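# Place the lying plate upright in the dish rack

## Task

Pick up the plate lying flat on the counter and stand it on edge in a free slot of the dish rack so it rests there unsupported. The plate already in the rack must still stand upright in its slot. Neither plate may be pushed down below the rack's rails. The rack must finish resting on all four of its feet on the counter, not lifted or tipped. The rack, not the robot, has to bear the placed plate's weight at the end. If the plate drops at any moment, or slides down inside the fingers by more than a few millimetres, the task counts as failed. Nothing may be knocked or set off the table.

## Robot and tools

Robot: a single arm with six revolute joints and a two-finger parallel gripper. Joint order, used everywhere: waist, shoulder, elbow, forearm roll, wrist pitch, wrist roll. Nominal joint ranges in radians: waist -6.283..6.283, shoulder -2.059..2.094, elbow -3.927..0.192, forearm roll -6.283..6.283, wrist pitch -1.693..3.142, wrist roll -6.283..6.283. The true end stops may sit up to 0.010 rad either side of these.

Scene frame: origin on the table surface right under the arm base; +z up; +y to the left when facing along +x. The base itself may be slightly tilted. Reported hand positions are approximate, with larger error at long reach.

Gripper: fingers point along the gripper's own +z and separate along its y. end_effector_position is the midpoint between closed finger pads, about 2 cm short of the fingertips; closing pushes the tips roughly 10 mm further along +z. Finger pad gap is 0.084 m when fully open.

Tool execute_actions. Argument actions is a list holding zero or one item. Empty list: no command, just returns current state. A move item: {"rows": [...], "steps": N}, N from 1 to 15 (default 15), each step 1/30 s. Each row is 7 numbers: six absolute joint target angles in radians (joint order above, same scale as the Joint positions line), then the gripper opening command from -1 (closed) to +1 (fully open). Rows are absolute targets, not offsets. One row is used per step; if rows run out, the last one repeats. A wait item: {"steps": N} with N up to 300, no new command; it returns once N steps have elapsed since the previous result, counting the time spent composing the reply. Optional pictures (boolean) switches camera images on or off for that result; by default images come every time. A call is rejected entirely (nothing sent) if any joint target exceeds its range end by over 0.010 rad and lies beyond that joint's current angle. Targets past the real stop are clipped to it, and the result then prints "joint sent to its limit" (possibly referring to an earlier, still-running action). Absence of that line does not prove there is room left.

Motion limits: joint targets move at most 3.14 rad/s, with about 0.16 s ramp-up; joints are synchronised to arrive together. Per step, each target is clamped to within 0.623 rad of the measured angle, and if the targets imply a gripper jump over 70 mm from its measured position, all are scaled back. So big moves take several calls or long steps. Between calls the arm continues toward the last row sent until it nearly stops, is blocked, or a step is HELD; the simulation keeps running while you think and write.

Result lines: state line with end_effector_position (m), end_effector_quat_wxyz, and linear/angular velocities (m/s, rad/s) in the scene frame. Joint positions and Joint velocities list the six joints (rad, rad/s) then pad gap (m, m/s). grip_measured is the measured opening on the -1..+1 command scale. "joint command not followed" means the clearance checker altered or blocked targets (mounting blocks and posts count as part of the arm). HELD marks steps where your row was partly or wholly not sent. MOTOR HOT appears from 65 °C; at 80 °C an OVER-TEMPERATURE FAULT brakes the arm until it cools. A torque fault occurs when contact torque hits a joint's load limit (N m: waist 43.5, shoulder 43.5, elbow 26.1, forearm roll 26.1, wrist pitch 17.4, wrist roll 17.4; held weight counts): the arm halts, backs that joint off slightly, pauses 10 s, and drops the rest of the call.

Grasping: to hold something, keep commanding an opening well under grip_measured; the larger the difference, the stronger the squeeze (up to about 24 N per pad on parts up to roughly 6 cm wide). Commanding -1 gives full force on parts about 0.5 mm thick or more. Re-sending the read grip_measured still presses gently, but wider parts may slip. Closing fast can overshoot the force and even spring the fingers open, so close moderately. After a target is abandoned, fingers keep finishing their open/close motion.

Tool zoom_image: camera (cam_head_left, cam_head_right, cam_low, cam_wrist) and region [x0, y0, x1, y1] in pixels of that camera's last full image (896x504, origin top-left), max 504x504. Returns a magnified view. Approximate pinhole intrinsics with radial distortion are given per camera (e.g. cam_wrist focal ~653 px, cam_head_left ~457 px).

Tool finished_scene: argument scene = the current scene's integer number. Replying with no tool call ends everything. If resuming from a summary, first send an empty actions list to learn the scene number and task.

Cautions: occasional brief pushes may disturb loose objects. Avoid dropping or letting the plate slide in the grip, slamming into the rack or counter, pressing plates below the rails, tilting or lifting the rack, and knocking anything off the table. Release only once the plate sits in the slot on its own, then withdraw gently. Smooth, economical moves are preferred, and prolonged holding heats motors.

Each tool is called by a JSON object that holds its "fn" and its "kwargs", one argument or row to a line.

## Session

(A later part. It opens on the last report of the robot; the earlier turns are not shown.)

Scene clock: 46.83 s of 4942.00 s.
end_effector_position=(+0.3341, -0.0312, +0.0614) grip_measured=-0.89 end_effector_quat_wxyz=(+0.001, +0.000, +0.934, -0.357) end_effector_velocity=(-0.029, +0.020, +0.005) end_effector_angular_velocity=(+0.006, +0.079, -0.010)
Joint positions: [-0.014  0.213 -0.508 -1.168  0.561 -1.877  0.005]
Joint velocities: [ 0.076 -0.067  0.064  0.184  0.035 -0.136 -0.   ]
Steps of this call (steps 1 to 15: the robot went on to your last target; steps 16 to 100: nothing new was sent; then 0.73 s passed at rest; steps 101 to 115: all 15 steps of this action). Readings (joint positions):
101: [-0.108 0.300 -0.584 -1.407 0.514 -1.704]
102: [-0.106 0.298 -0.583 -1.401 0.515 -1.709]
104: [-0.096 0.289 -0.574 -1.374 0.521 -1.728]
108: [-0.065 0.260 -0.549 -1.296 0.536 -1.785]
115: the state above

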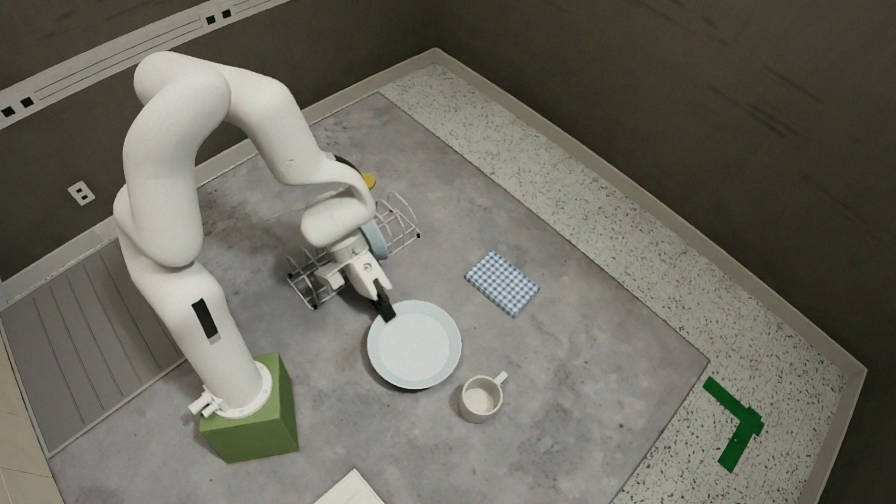

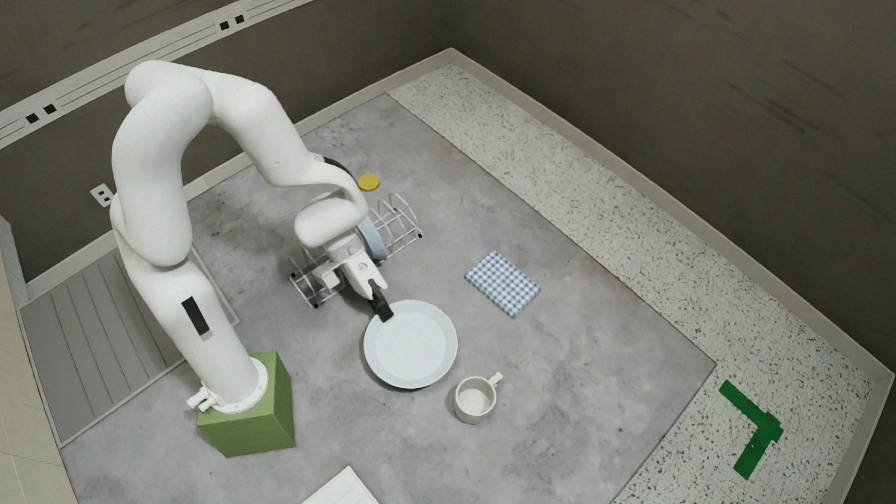

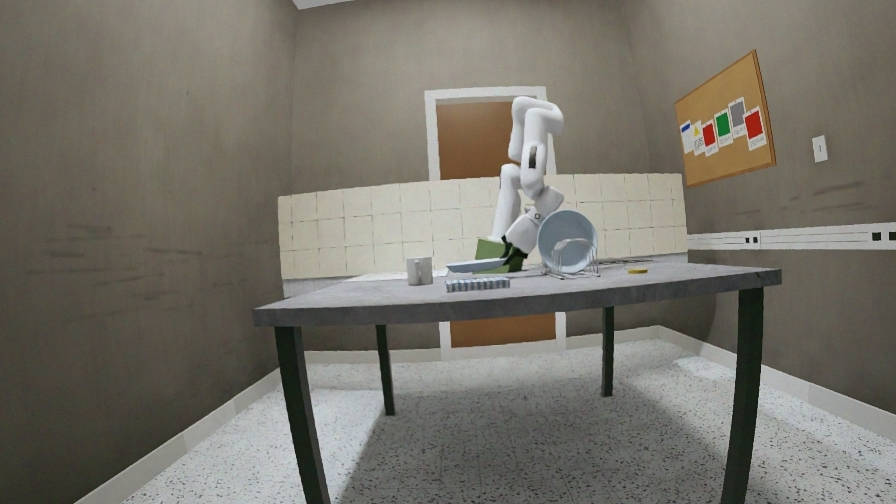

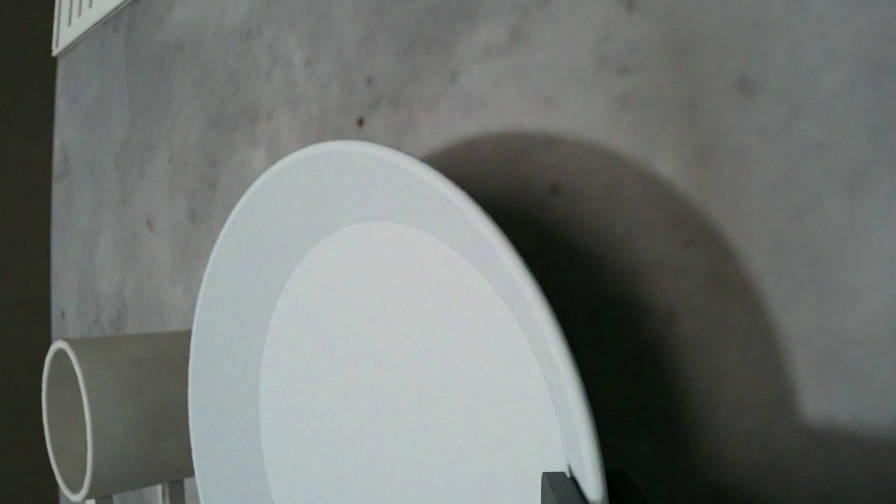

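{"fn": "execute_actions", "kwargs": {
  "actions": [
    {"rows":[[-0.03,0.19,-0.507,-1.16,0.56,-1.88,-1],[-0.06,0.16,-0.507,-1.16,0.56,-1.88,-1],[-0.1,0.12,-0.507,-1.16,0.56,-1.88,-1],[-0.14,0.08,-0.507,-1.16,0.56,-1.88,-1],[-0.18,0.03,-0.507,-1.16,0.56,-1.88,-1],[-0.22,-0.02,-0.507,-1.16,0.56,-1.88,-1],[-0.25,-0.07,-0.507,-1.16,0.56,-1.88,-1],[-0.27,-0.12,-0.507,-1.16,0.56,-1.88,-1],[-0.28,-0.17,-0.507,-1.16,0.56,-1.88,-1],[-0.28,-0.22,-0.507,-1.16,0.56,-1.88,-1],[-0.28,-0.27,-0.507,-1.16,0.56,-1.88,-1],[-0.28,-0.32,-0.507,-1.16,0.56,-1.88,-1],[-0.28,-0.37,-0.507,-1.16,0.56,-1.88,-1],[-0.28,-0.42,-0.507,-1.16,0.56,-1.88,-1],[-0.28,-0.47,-0.507,-1.16,0.56,-1.88,-1]],"steps":15}
  ],
  "pictures": false
}}

{"fn": "execute_actions", "kwargs": {
  "actions": [
    {"rows":[[-0.28,-0.52,-0.507,-1.12,0.54,-1.89,-1],[-0.27,-0.57,-0.507,-1.06,0.51,-1.91,-1],[-0.25,-0.62,-0.507,-0.98,0.48,-1.93,-1],[-0.23,-0.67,-0.507,-0.9,0.45,-1.95,-1],[-0.21,-0.72,-0.507,-0.82,0.42,-1.97,-1],[-0.19,-0.76,-0.507,-0.74,0.39,-2,-1],[-0.17,-0.79,-0.507,-0.66,0.36,-2.02,-1],[-0.15,-0.8,-0.507,-0.58,0.33,-2.04,-1],[-0.13,-0.8,-0.507,-0.5,0.3,-2.07,-1],[-0.11,-0.8,-0.507,-0.42,0.27,-2.09,-1],[-0.09,-0.8,-0.507,-0.34,0.24,-2.12,-1],[-0.07,-0.8,-0.507,-0.26,0.21,-2.14,-1],[-0.05,-0.8,-0.507,-0.18,0.18,-2.16,-1],[-0.03,-0.8,-0.507,-0.1,0.15,-2.19,-1],[0,-0.8,-0.507,-0.02,0.12,-2.21,-1]],"steps":15}
  ],
  "pictures": false
}}

{"fn": "execute_actions", "kwargs": {
  "actions": [
    {"rows":[[0.03,-0.8,-0.507,0.05,0.09,-2.23,-1],[0.06,-0.8,-0.507,0.12,0.06,-2.25,-1],[0.09,-0.8,-0.507,0.19,0.03,-2.27,-1],[0.12,-0.8,-0.507,0.26,0,-2.29,-1],[0.15,-0.8,-0.507,0.33,-0.03,-2.31,-1],[0.18,-0.8,-0.507,0.4,-0.06,-2.33,-1],[0.21,-0.8,-0.507,0.47,-0.09,-2.35,-1],[0.24,-0.8,-0.507,0.54,-0.12,-2.37,-1],[0.27,-0.8,-0.507,0.61,-0.15,-2.39,-1],[0.3,-0.8,-0.507,0.68,-0.18,-2.41,-1],[0.33,-0.8,-0.507,0.75,-0.21,-2.43,-1],[0.36,-0.8,-0.507,0.82,-0.24,-2.45,-1],[0.39,-0.8,-0.507,0.89,-0.27,-2.47,-1],[0.42,-0.8,-0.507,0.96,-0.3,-2.49,-1],[0.45,-0.8,-0.507,1.03,-0.33,-2.51,-1]],"steps":15}
  ],
  "pictures": false
}}

{"fn": "execute_actions", "kwargs": {
  "actions": [
    {"rows":[[0.48,-0.8,-0.507,1.1,-0.36,-2.53,-1],[0.51,-0.8,-0.507,1.17,-0.39,-2.55,-1],[0.54,-0.8,-0.507,1.24,-0.42,-2.57,-1],[0.57,-0.8,-0.507,1.31,-0.45,-2.59,-1],[0.6,-0.8,-0.507,1.38,-0.48,-2.61,-1],[0.63,-0.8,-0.507,1.45,-0.51,-2.63,-1],[0.66,-0.8,-0.507,1.52,-0.54,-2.65,-1],[0.69,-0.8,-0.507,1.59,-0.57,-2.67,-1],[0.72,-0.8,-0.507,1.66,-0.6,-2.69,-1],[0.75,-0.8,-0.507,1.73,-0.63,-2.71,-1],[0.78,-0.8,-0.507,1.8,-0.66,-2.73,-1],[0.81,-0.8,-0.507,1.86,-0.68,-2.75,-1],[0.83,-0.8,-0.507,1.91,-0.7,-2.77,-1],[0.85,-0.8,-0.507,1.95,-0.72,-2.79,-1],[0.86,-0.8,-0.507,1.97,-0.73,-2.8,-1]],"steps":15}
  ]
}}

Scene clock: 64.80 s of 4942.00 s.
end_effector_position=(+0.4324, -0.0841, +0.2404) grip_measured=-0.89 end_effector_quat_wxyz=(+0.205, +0.152, +0.899, -0.355) end_effector_velocity=(+0.199, +0.058, +0.508) end_effector_angular_velocity=(-0.143, -1.224, +0.197)
Joint positions: [-0.262 -0.237 -0.508 -1.16   0.561 -1.88   0.005]
Joint velocities: [-0.11  -1.239 -0.002  0.    -0.005 -0.     0.   ]
Steps of this call (steps 1 to 15: the robot went on to your last target; steps 16 to 100: nothing new was sent; then 14.13 s passed at rest; steps 101 to 115: all 15 steps of this action). Readings (joint positions):
101: [-0.012 0.211 -0.507 -1.161 0.563 -1.883]
102: [-0.016 0.206 -0.506 -1.161 0.562 -1.882]
104: [-0.048 0.175 -0.503 -1.160 0.560 -1.881]
108: [-0.167 0.041 -0.509 -1.160 0.561 -1.880]
115: the state above

Scene clock: 65.30 s of 4942.00 s.
end_effector_position=(+0.4910, +0.0708, +0.4240) grip_measured=-0.90 end_effector_quat_wxyz=(+0.427, +0.228, +0.872, -0.072) end_effector_velocity=(+0.061, +0.424, +0.235) end_effector_angular_velocity=(+1.693, -0.845, +0.536)
Joint positions: [-0.144 -0.708 -0.506 -0.573  0.33  -2.048  0.005]
Joint velocities: [ 0.512 -0.414  0.006  2.099 -0.789 -0.617 -0.   ]
Steps of this call (steps 1 to 15: all 15 steps of this action). Readings (joint positions):
1: [-0.266 -0.278 -0.508 -1.160 0.560 -1.880]
2: [-0.268 -0.320 -0.508 -1.159 0.560 -1.880]
4: [-0.269 -0.402 -0.507 -1.133 0.548 -1.888]
8: [-0.240 -0.551 -0.507 -0.980 0.485 -1.930]
15: the state above

Scene clock: 65.80 s of 4942.00 s.
end_effector_position=(+0.4850, +0.2266, +0.5403) grip_measured=-0.90 end_effector_quat_wxyz=(+0.427, +0.368, +0.718, +0.408) end_effector_velocity=(-0.067, +0.030, +0.009) end_effector_angular_velocity=(+1.606, -0.016, -0.417)
Joint positions: [ 0.322 -0.799 -0.508  0.726 -0.2   -2.423  0.005]
Joint velocities: [ 1.029 -0.012  0.016  2.455 -1.041 -0.701  0.   ]
Steps of this call (steps 1 to 15: all 15 steps of this action). Readings (joint positions):
1: [-0.126 -0.721 -0.506 -0.502 0.303 -2.069]
2: [-0.106 -0.732 -0.506 -0.428 0.275 -2.091]
4: [-0.061 -0.751 -0.506 -0.277 0.216 -2.135]
8: [0.058 -0.777 -0.506 0.064 0.078 -2.233]
15: the state above

Scene clock: 66.30 s of 4942.00 s.
end_effector_position=(+0.4041, +0.2107, +0.4323) grip_measured=-0.90 end_effector_quat_wxyz=(+0.288, +0.631, +0.594, +0.408) end_effector_velocity=(-0.295, -0.005, -0.330) end_effector_angular_velocity=(+0.186, +1.169, -0.441)
Joint positions: [ 0.786 -0.8   -0.506  1.808 -0.66  -2.737  0.005]
Joint velocities: [ 0.827  0.002  0.008  1.836 -0.749 -0.636 -0.   ]
Steps of this call (steps 1 to 15: all 15 steps of this action). Readings (joint positions):
1: [0.355 -0.799 -0.507 0.807 -0.234 -2.446]
2: [0.388 -0.799 -0.507 0.885 -0.268 -2.468]
4: [0.452 -0.799 -0.506 1.035 -0.332 -2.511]
8: [0.576 -0.800 -0.507 1.324 -0.456 -2.594]
15: the state above

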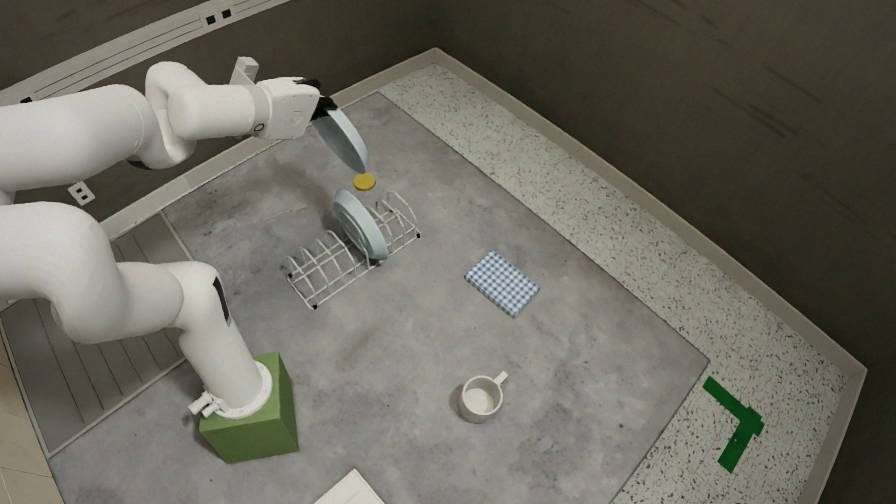

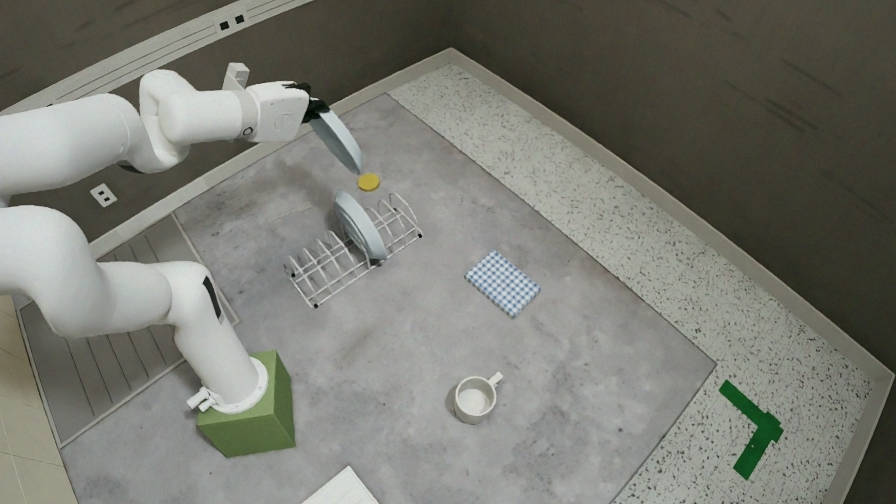

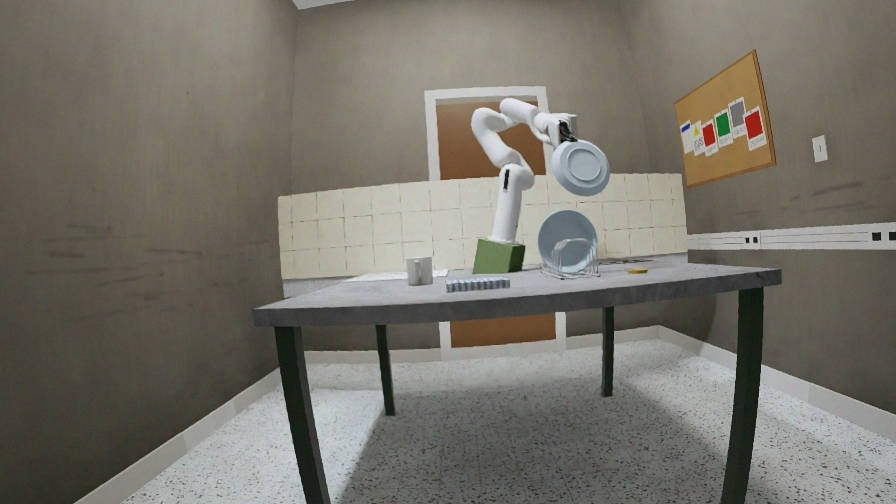

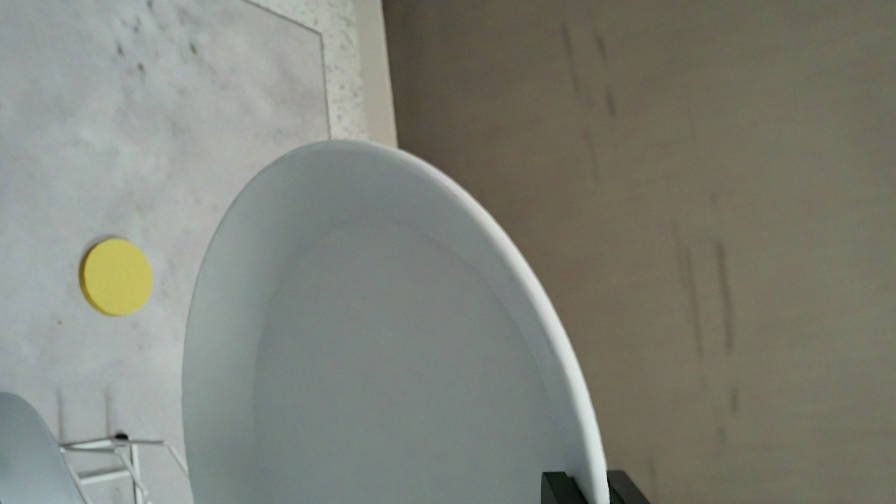

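{"fn": "execute_actions", "kwargs": {
  "actions": [
    {"rows":[[0.87,-0.82,-0.49,1.98,-0.74,-2.8,-1],[0.88,-0.84,-0.47,1.99,-0.745,-2.81,-1],[0.89,-0.86,-0.45,2.0,-0.75,-2.81,-1],[0.9,-0.88,-0.43,2.01,-0.755,-2.82,-1],[0.907,-0.89,-0.41,2.016,-0.758,-2.82,-1],[0.907,-0.9,-0.39,2.016,-0.758,-2.82,-1],[0.907,-0.9,-0.37,2.016,-0.758,-2.82,-1],[0.907,-0.9,-0.35,2.016,-0.758,-2.82,-1],[0.907,-0.9,-0.33,2.016,-0.758,-2.82,-1],[0.907,-0.9,-0.307,2.016,-0.758,-2.82,-1]],"steps":15}
  ]
}}

Scene clock: 70.80 s of 4942.00 s.
end_effector_position=(+0.3347, +0.1688, +0.3442) grip_measured=-0.90 end_effector_quat_wxyz=(+0.263, +0.662, +0.628, +0.313) end_effector_velocity=(+0.007, +0.011, +0.017) end_effector_angular_velocity=(+0.036, -0.030, +0.010)
Joint positions: [ 0.907 -0.899 -0.305  2.017 -0.758 -2.82   0.005]
Joint velocities: [ 0.001 -0.009 -0.035 -0.013  0.003  0.001 -0.   ]
Steps of this call (steps 1 to 30: the robot went on to your last target; steps 31 to 120: nothing new was sent; steps 121 to 135: all 15 steps of this action). Readings (joint positions):
121: [0.860 -0.800 -0.507 1.970 -0.730 -2.800]
122: [0.863 -0.805 -0.503 1.973 -0.733 -2.800]
124: [0.876 -0.831 -0.479 1.986 -0.742 -2.806]
128: [0.904 -0.892 -0.402 2.013 -0.757 -2.819]
135: the state above

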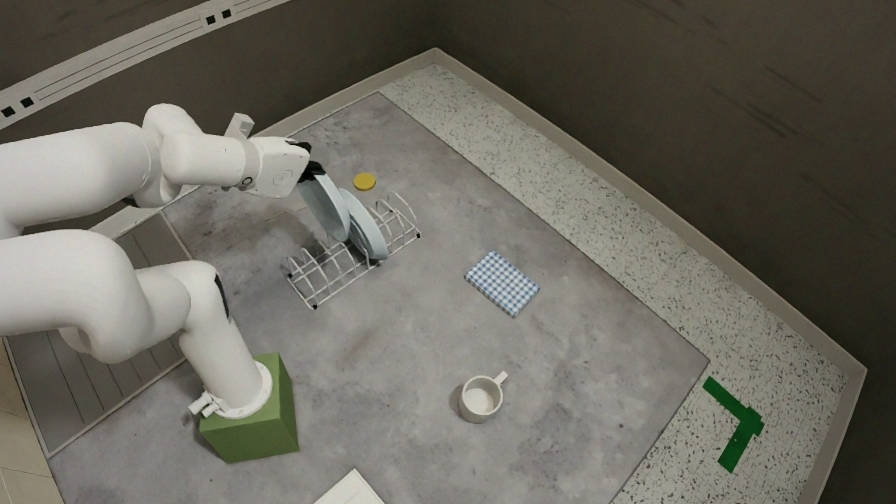

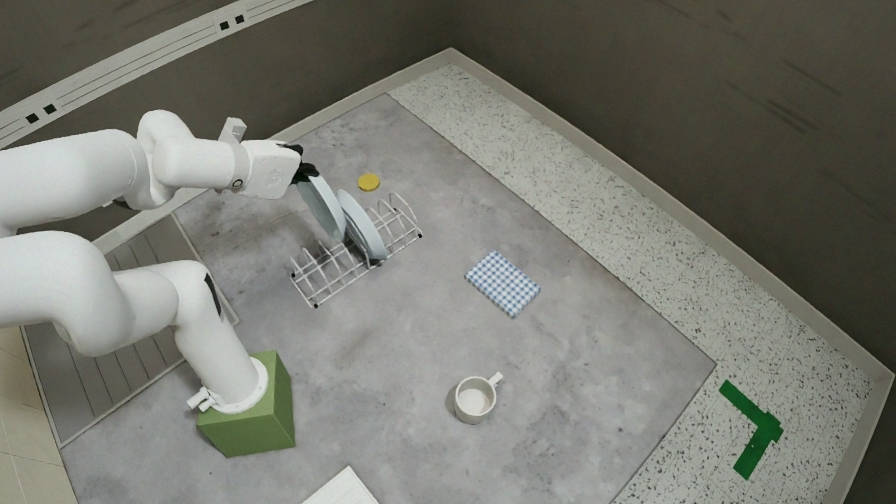

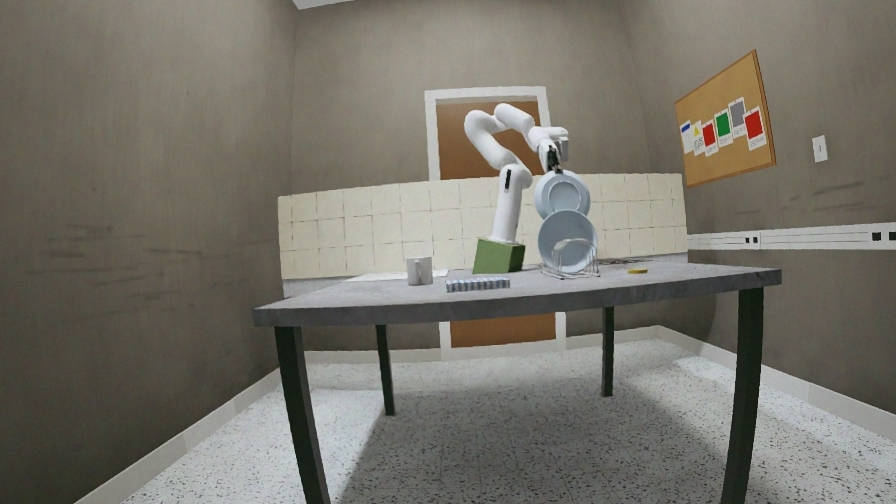

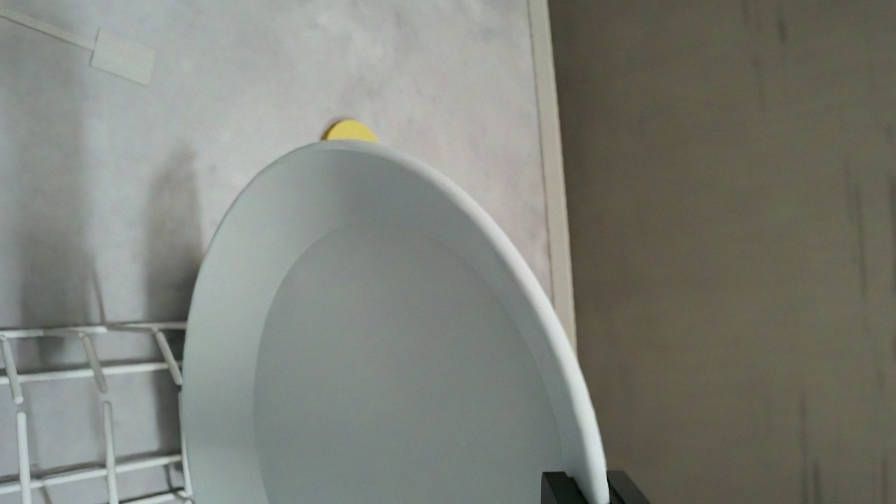

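{"fn": "execute_actions", "kwargs": {
  "actions": [
    {"rows":[[0.907,-0.89,-0.307,2.016,-0.758,-2.82,-1],[0.907,-0.88,-0.307,2.016,-0.758,-2.82,-1],[0.907,-0.87,-0.307,2.016,-0.758,-2.82,-1],[0.907,-0.86,-0.307,2.016,-0.758,-2.82,-1],[0.907,-0.85,-0.307,2.016,-0.758,-2.82,-1],[0.907,-0.84,-0.307,2.016,-0.758,-2.82,-1],[0.907,-0.83,-0.307,2.016,-0.758,-2.82,-1],[0.907,-0.82,-0.307,2.016,-0.758,-2.82,-1],[0.907,-0.81,-0.307,2.016,-0.758,-2.82,-1],[0.907,-0.8,-0.307,2.016,-0.758,-2.82,-1],[0.907,-0.793,-0.307,2.016,-0.758,-2.82,-1]],"steps":15}
  ]
}}

{"fn": "zoom_image", "kwargs": {
  "camera": "cam_head_left",
  "region": [260,140,440,320]
}}

Scene clock: 73.53 s of 4942.00 s.
end_effector_position=(+0.3325, +0.1649, +0.3191) grip_measured=-0.90 end_effector_quat_wxyz=(+0.276, +0.657, +0.648, +0.267) end_effector_velocity=(+0.001, +0.001, -0.001) end_effector_angular_velocity=(-0.008, +0.002, +0.001)
Joint positions: [ 0.907 -0.793 -0.306  2.016 -0.758 -2.82   0.005]
Joint velocities: [ 0.     0.014 -0.007 -0.002 -0.002  0.    -0.   ]
Steps of this call (steps 1 to 15: the robot went on to your last target; steps 16 to 67: nothing new was sent; steps 68 to 82: all 15 steps of this action). Readings (joint positions):
68: [0.907 -0.900 -0.307 2.016 -0.758 -2.820]
69: [0.907 -0.897 -0.307 2.016 -0.758 -2.820]
71: [0.907 -0.883 -0.308 2.016 -0.758 -2.820]
75: [0.907 -0.843 -0.307 2.016 -0.758 -2.820]
82: the state above

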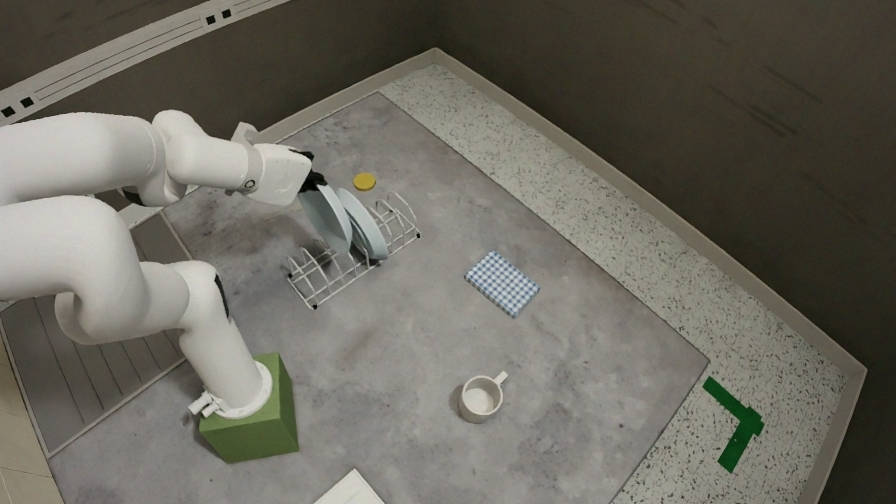

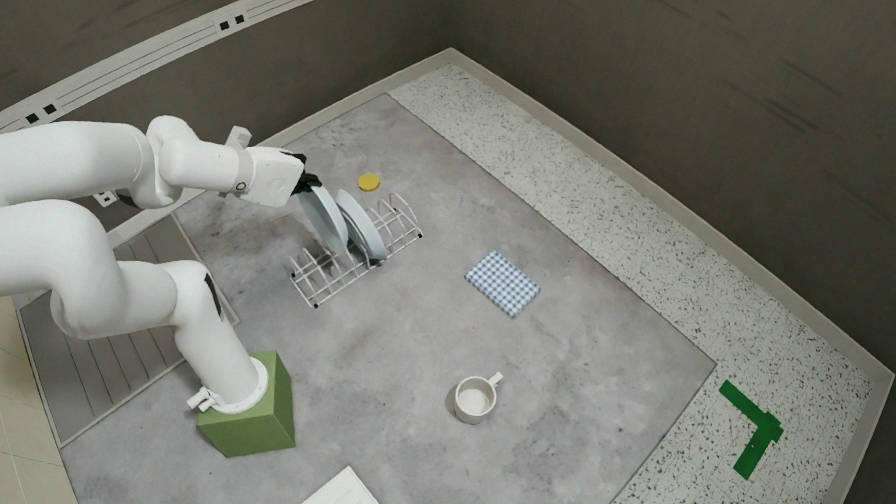

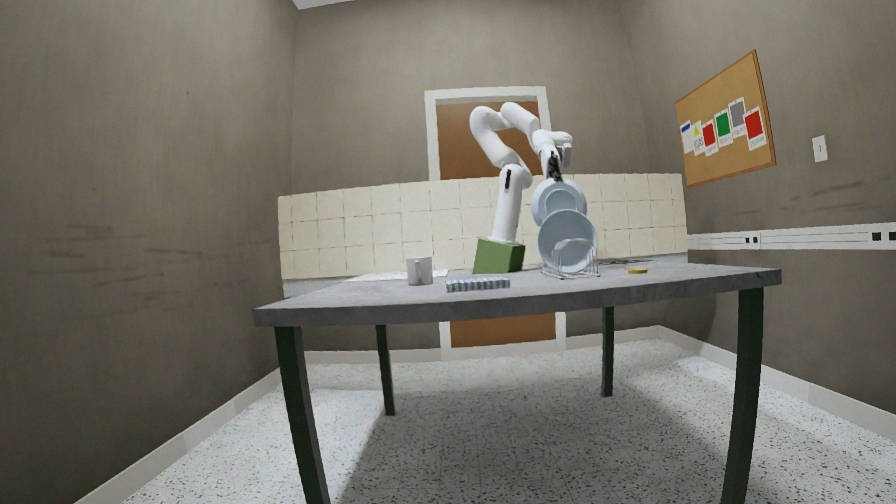

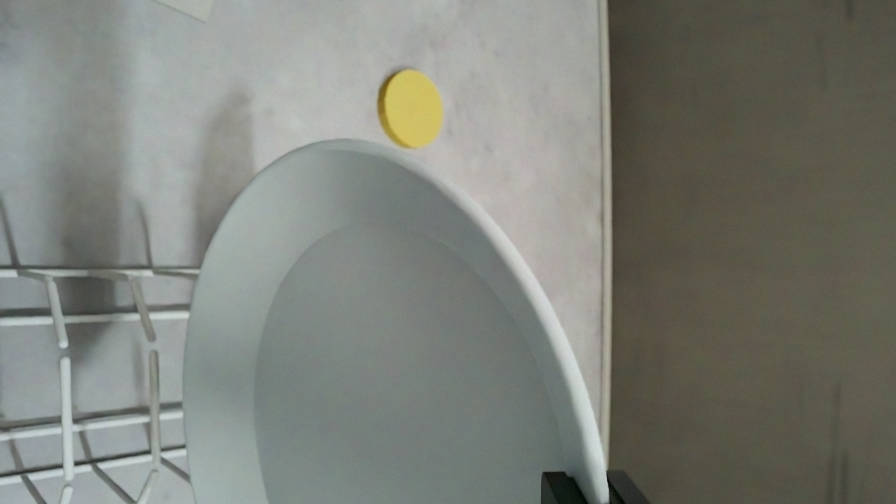

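Region (260, 140, 440, 320) of cam_head_left's 896x504 image, scaled by 2.800, with more detail than that image has.

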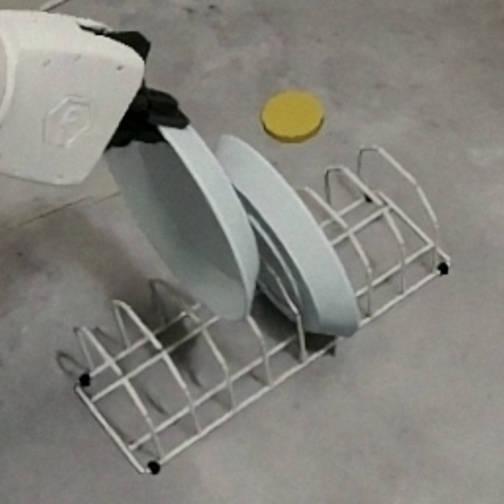

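{"fn": "execute_actions", "kwargs": {
  "actions": [
    {"rows":[[0.919,-0.783,-0.286,1.989,-0.748,-2.773,-1],[0.9295,-0.771,-0.266,1.96,-0.74,-2.724,-1],[0.939,-0.758,-0.246,1.929,-0.732,-2.674,-1],[0.947,-0.743,-0.2265,1.896,-0.726,-2.623,-1],[0.953,-0.726,-0.208,1.86,-0.7205,-2.57,-1],[0.959,-0.708,-0.1895,1.823,-0.716,-2.516,-1]],"steps":15}
  ]
}}

{"fn": "zoom_image", "kwargs": {
  "camera": "cam_head_left",
  "region": [260,140,440,320]
}}

Scene clock: 86.40 s of 4942.00 s.
end_effector_position=(+0.3299, +0.1672, +0.2808) grip_measured=-0.90 end_effector_quat_wxyz=(+0.269, +0.658, +0.650, +0.268) end_effector_velocity=(+0.001, +0.003, +0.002) end_effector_angular_velocity=(+0.015, -0.003, -0.003)
Joint positions: [ 0.959 -0.708 -0.191  1.823 -0.716 -2.517  0.005]
Joint velocities: [ 0.    -0.005 -0.006  0.001  0.002  0.005  0.   ]
Steps of this call (steps 1 to 15: the robot went on to your last target; steps 16 to 100: nothing new was sent; then 9.03 s passed at rest; steps 101 to 115: all 15 steps of this action). Readings (joint positions):
101: [0.907 -0.793 -0.307 2.016 -0.758 -2.820]
102: [0.909 -0.792 -0.304 2.011 -0.757 -2.811]
104: [0.921 -0.780 -0.283 1.980 -0.747 -2.757]
108: [0.950 -0.729 -0.213 1.869 -0.723 -2.585]
115: the state above

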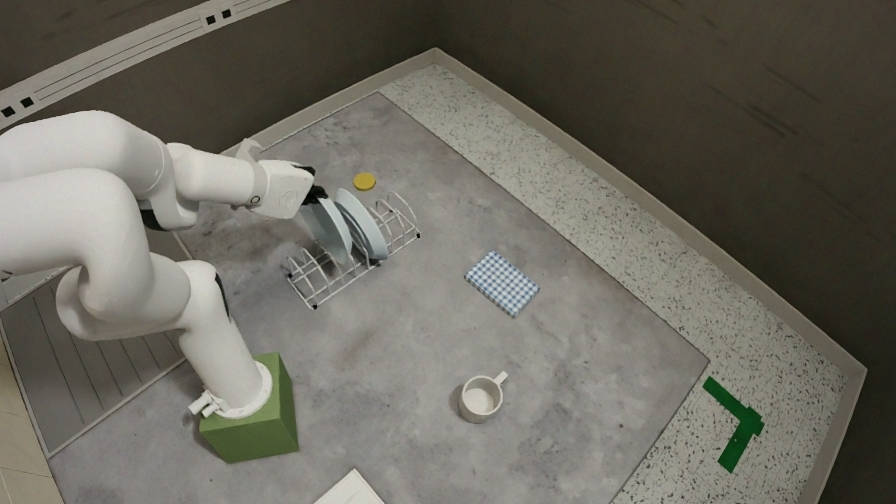

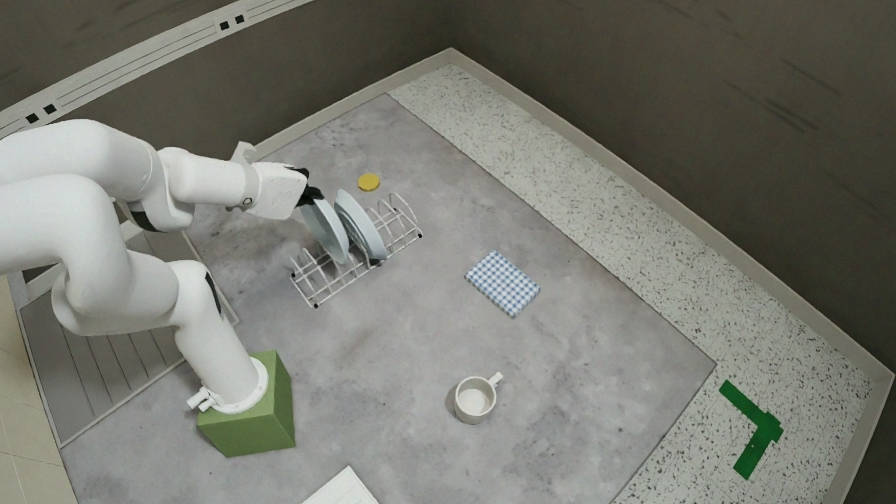

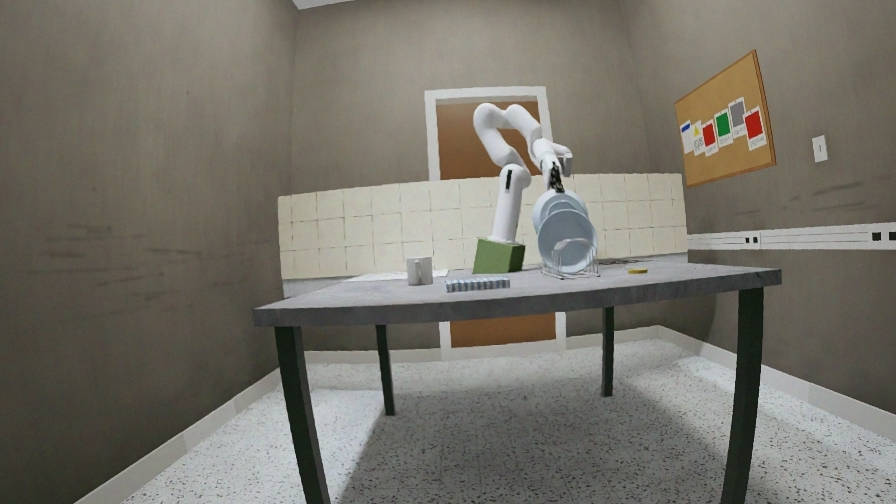

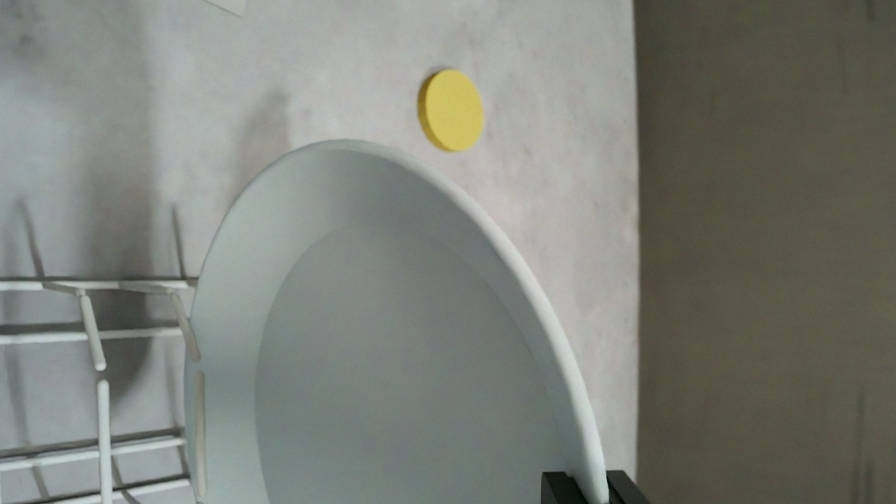

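Region (260, 140, 440, 320) of cam_head_left's 896x504 image, scaled by 2.800, with more detail than that image has.

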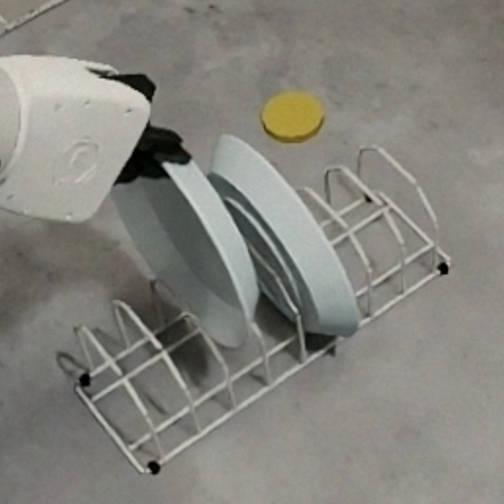

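{"fn": "execute_actions", "kwargs": {
  "actions": [
    {"rows":[[0.962,-0.688,-0.172,1.783,-0.713,-2.46,-1],[0.964,-0.667,-0.155,1.742,-0.711,-2.403,-1],[0.965,-0.644,-0.138,1.698,-0.711,-2.344,-1],[0.964,-0.62,-0.122,1.652,-0.711,-2.284,-1],[0.964,-0.62,-0.122,1.652,-0.711,-2.284,-1],[0.962,-0.594,-0.1065,1.604,-0.7125,-2.222,-1],[0.958,-0.567,-0.0915,1.554,-0.715,-2.159,-1],[0.953,-0.5375,-0.077,1.501,-0.719,-2.095,-1],[0.947,-0.507,-0.063,1.447,-0.7235,-2.029,-1],[0.94,-0.475,-0.05,1.39,-0.7295,-1.962,-1]],"steps":15}
  ]
}}

{"fn": "zoom_image", "kwargs": {
  "camera": "cam_head_left",
  "region": [260,140,440,320]
}}

Scene clock: 89.83 s of 4942.00 s.
end_effector_position=(+0.3360, +0.1587, +0.2333) grip_measured=-0.88 end_effector_quat_wxyz=(+0.288, +0.657, +0.646, +0.263) end_effector_velocity=(+0.003, -0.000, -0.016) end_effector_angular_velocity=(+0.019, -0.016, -0.018)
Joint positions: [ 0.941 -0.477 -0.05   1.398 -0.727 -1.973  0.005]
Joint velocities: [-0.025  0.107  0.048 -0.206 -0.028  0.267  0.001]
Steps of this call (steps 1 to 15: the robot went on to your last target; steps 16 to 88: nothing new was sent; steps 89 to 103: all 15 steps of this action). Readings (joint positions):
89: [0.959 -0.708 -0.189 1.823 -0.716 -2.516]
90: [0.959 -0.706 -0.188 1.818 -0.716 -2.507]
92: [0.962 -0.685 -0.171 1.775 -0.713 -2.448]
96: [0.964 -0.613 -0.118 1.641 -0.711 -2.271]
103: the state above

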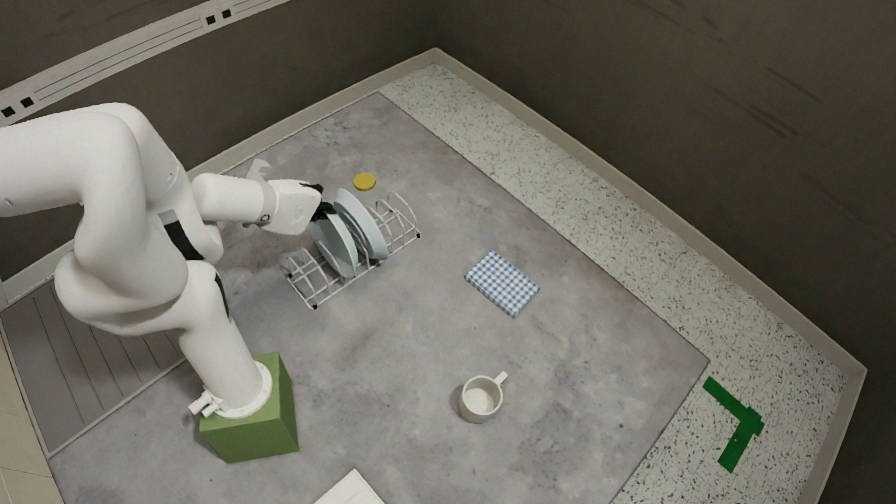

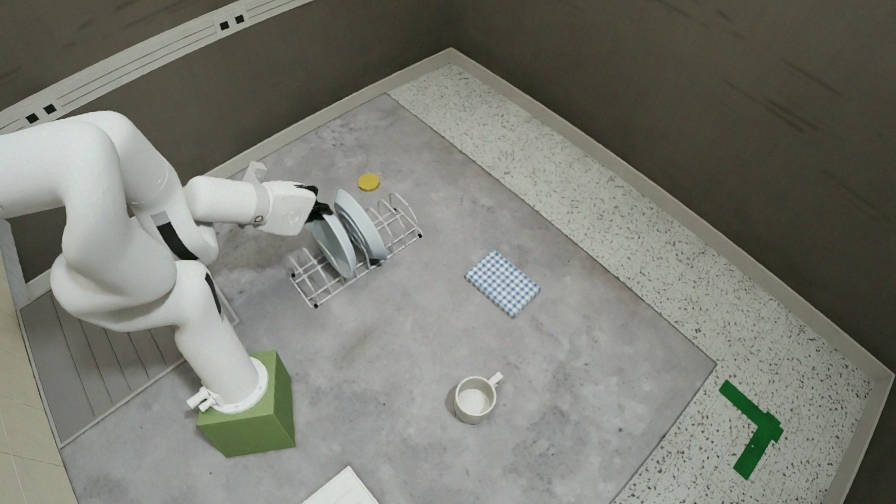

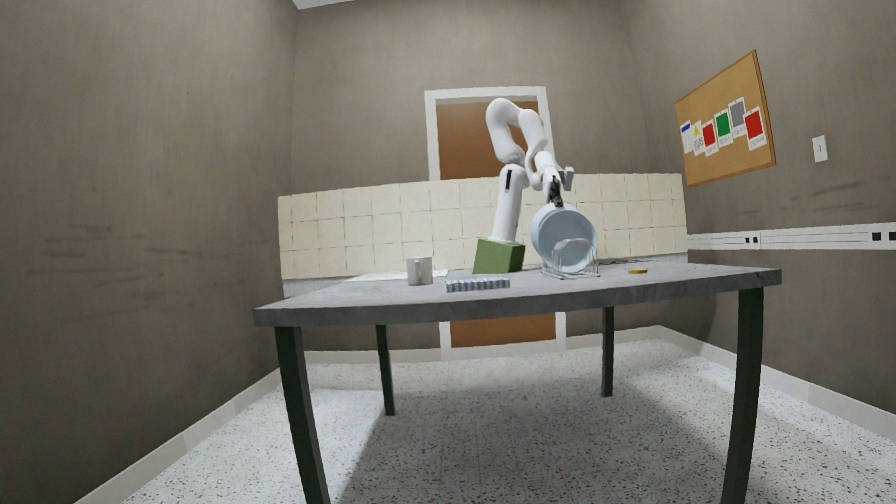

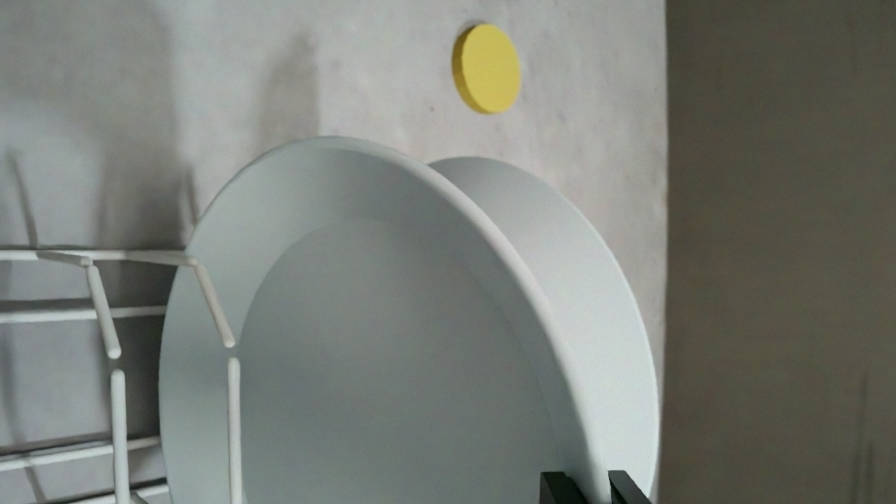

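Region (260, 140, 440, 320) of cam_head_left's 896x504 image, scaled by 2.800, with more detail than that image has.

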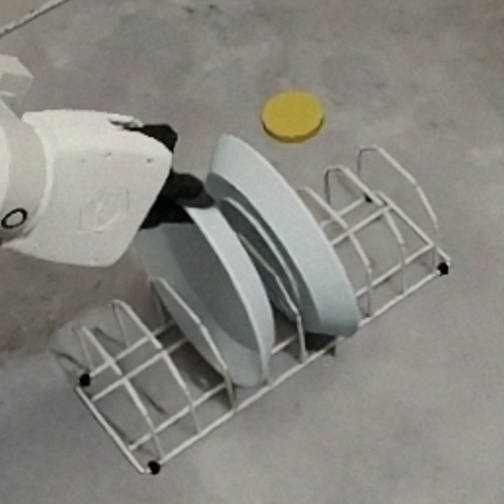

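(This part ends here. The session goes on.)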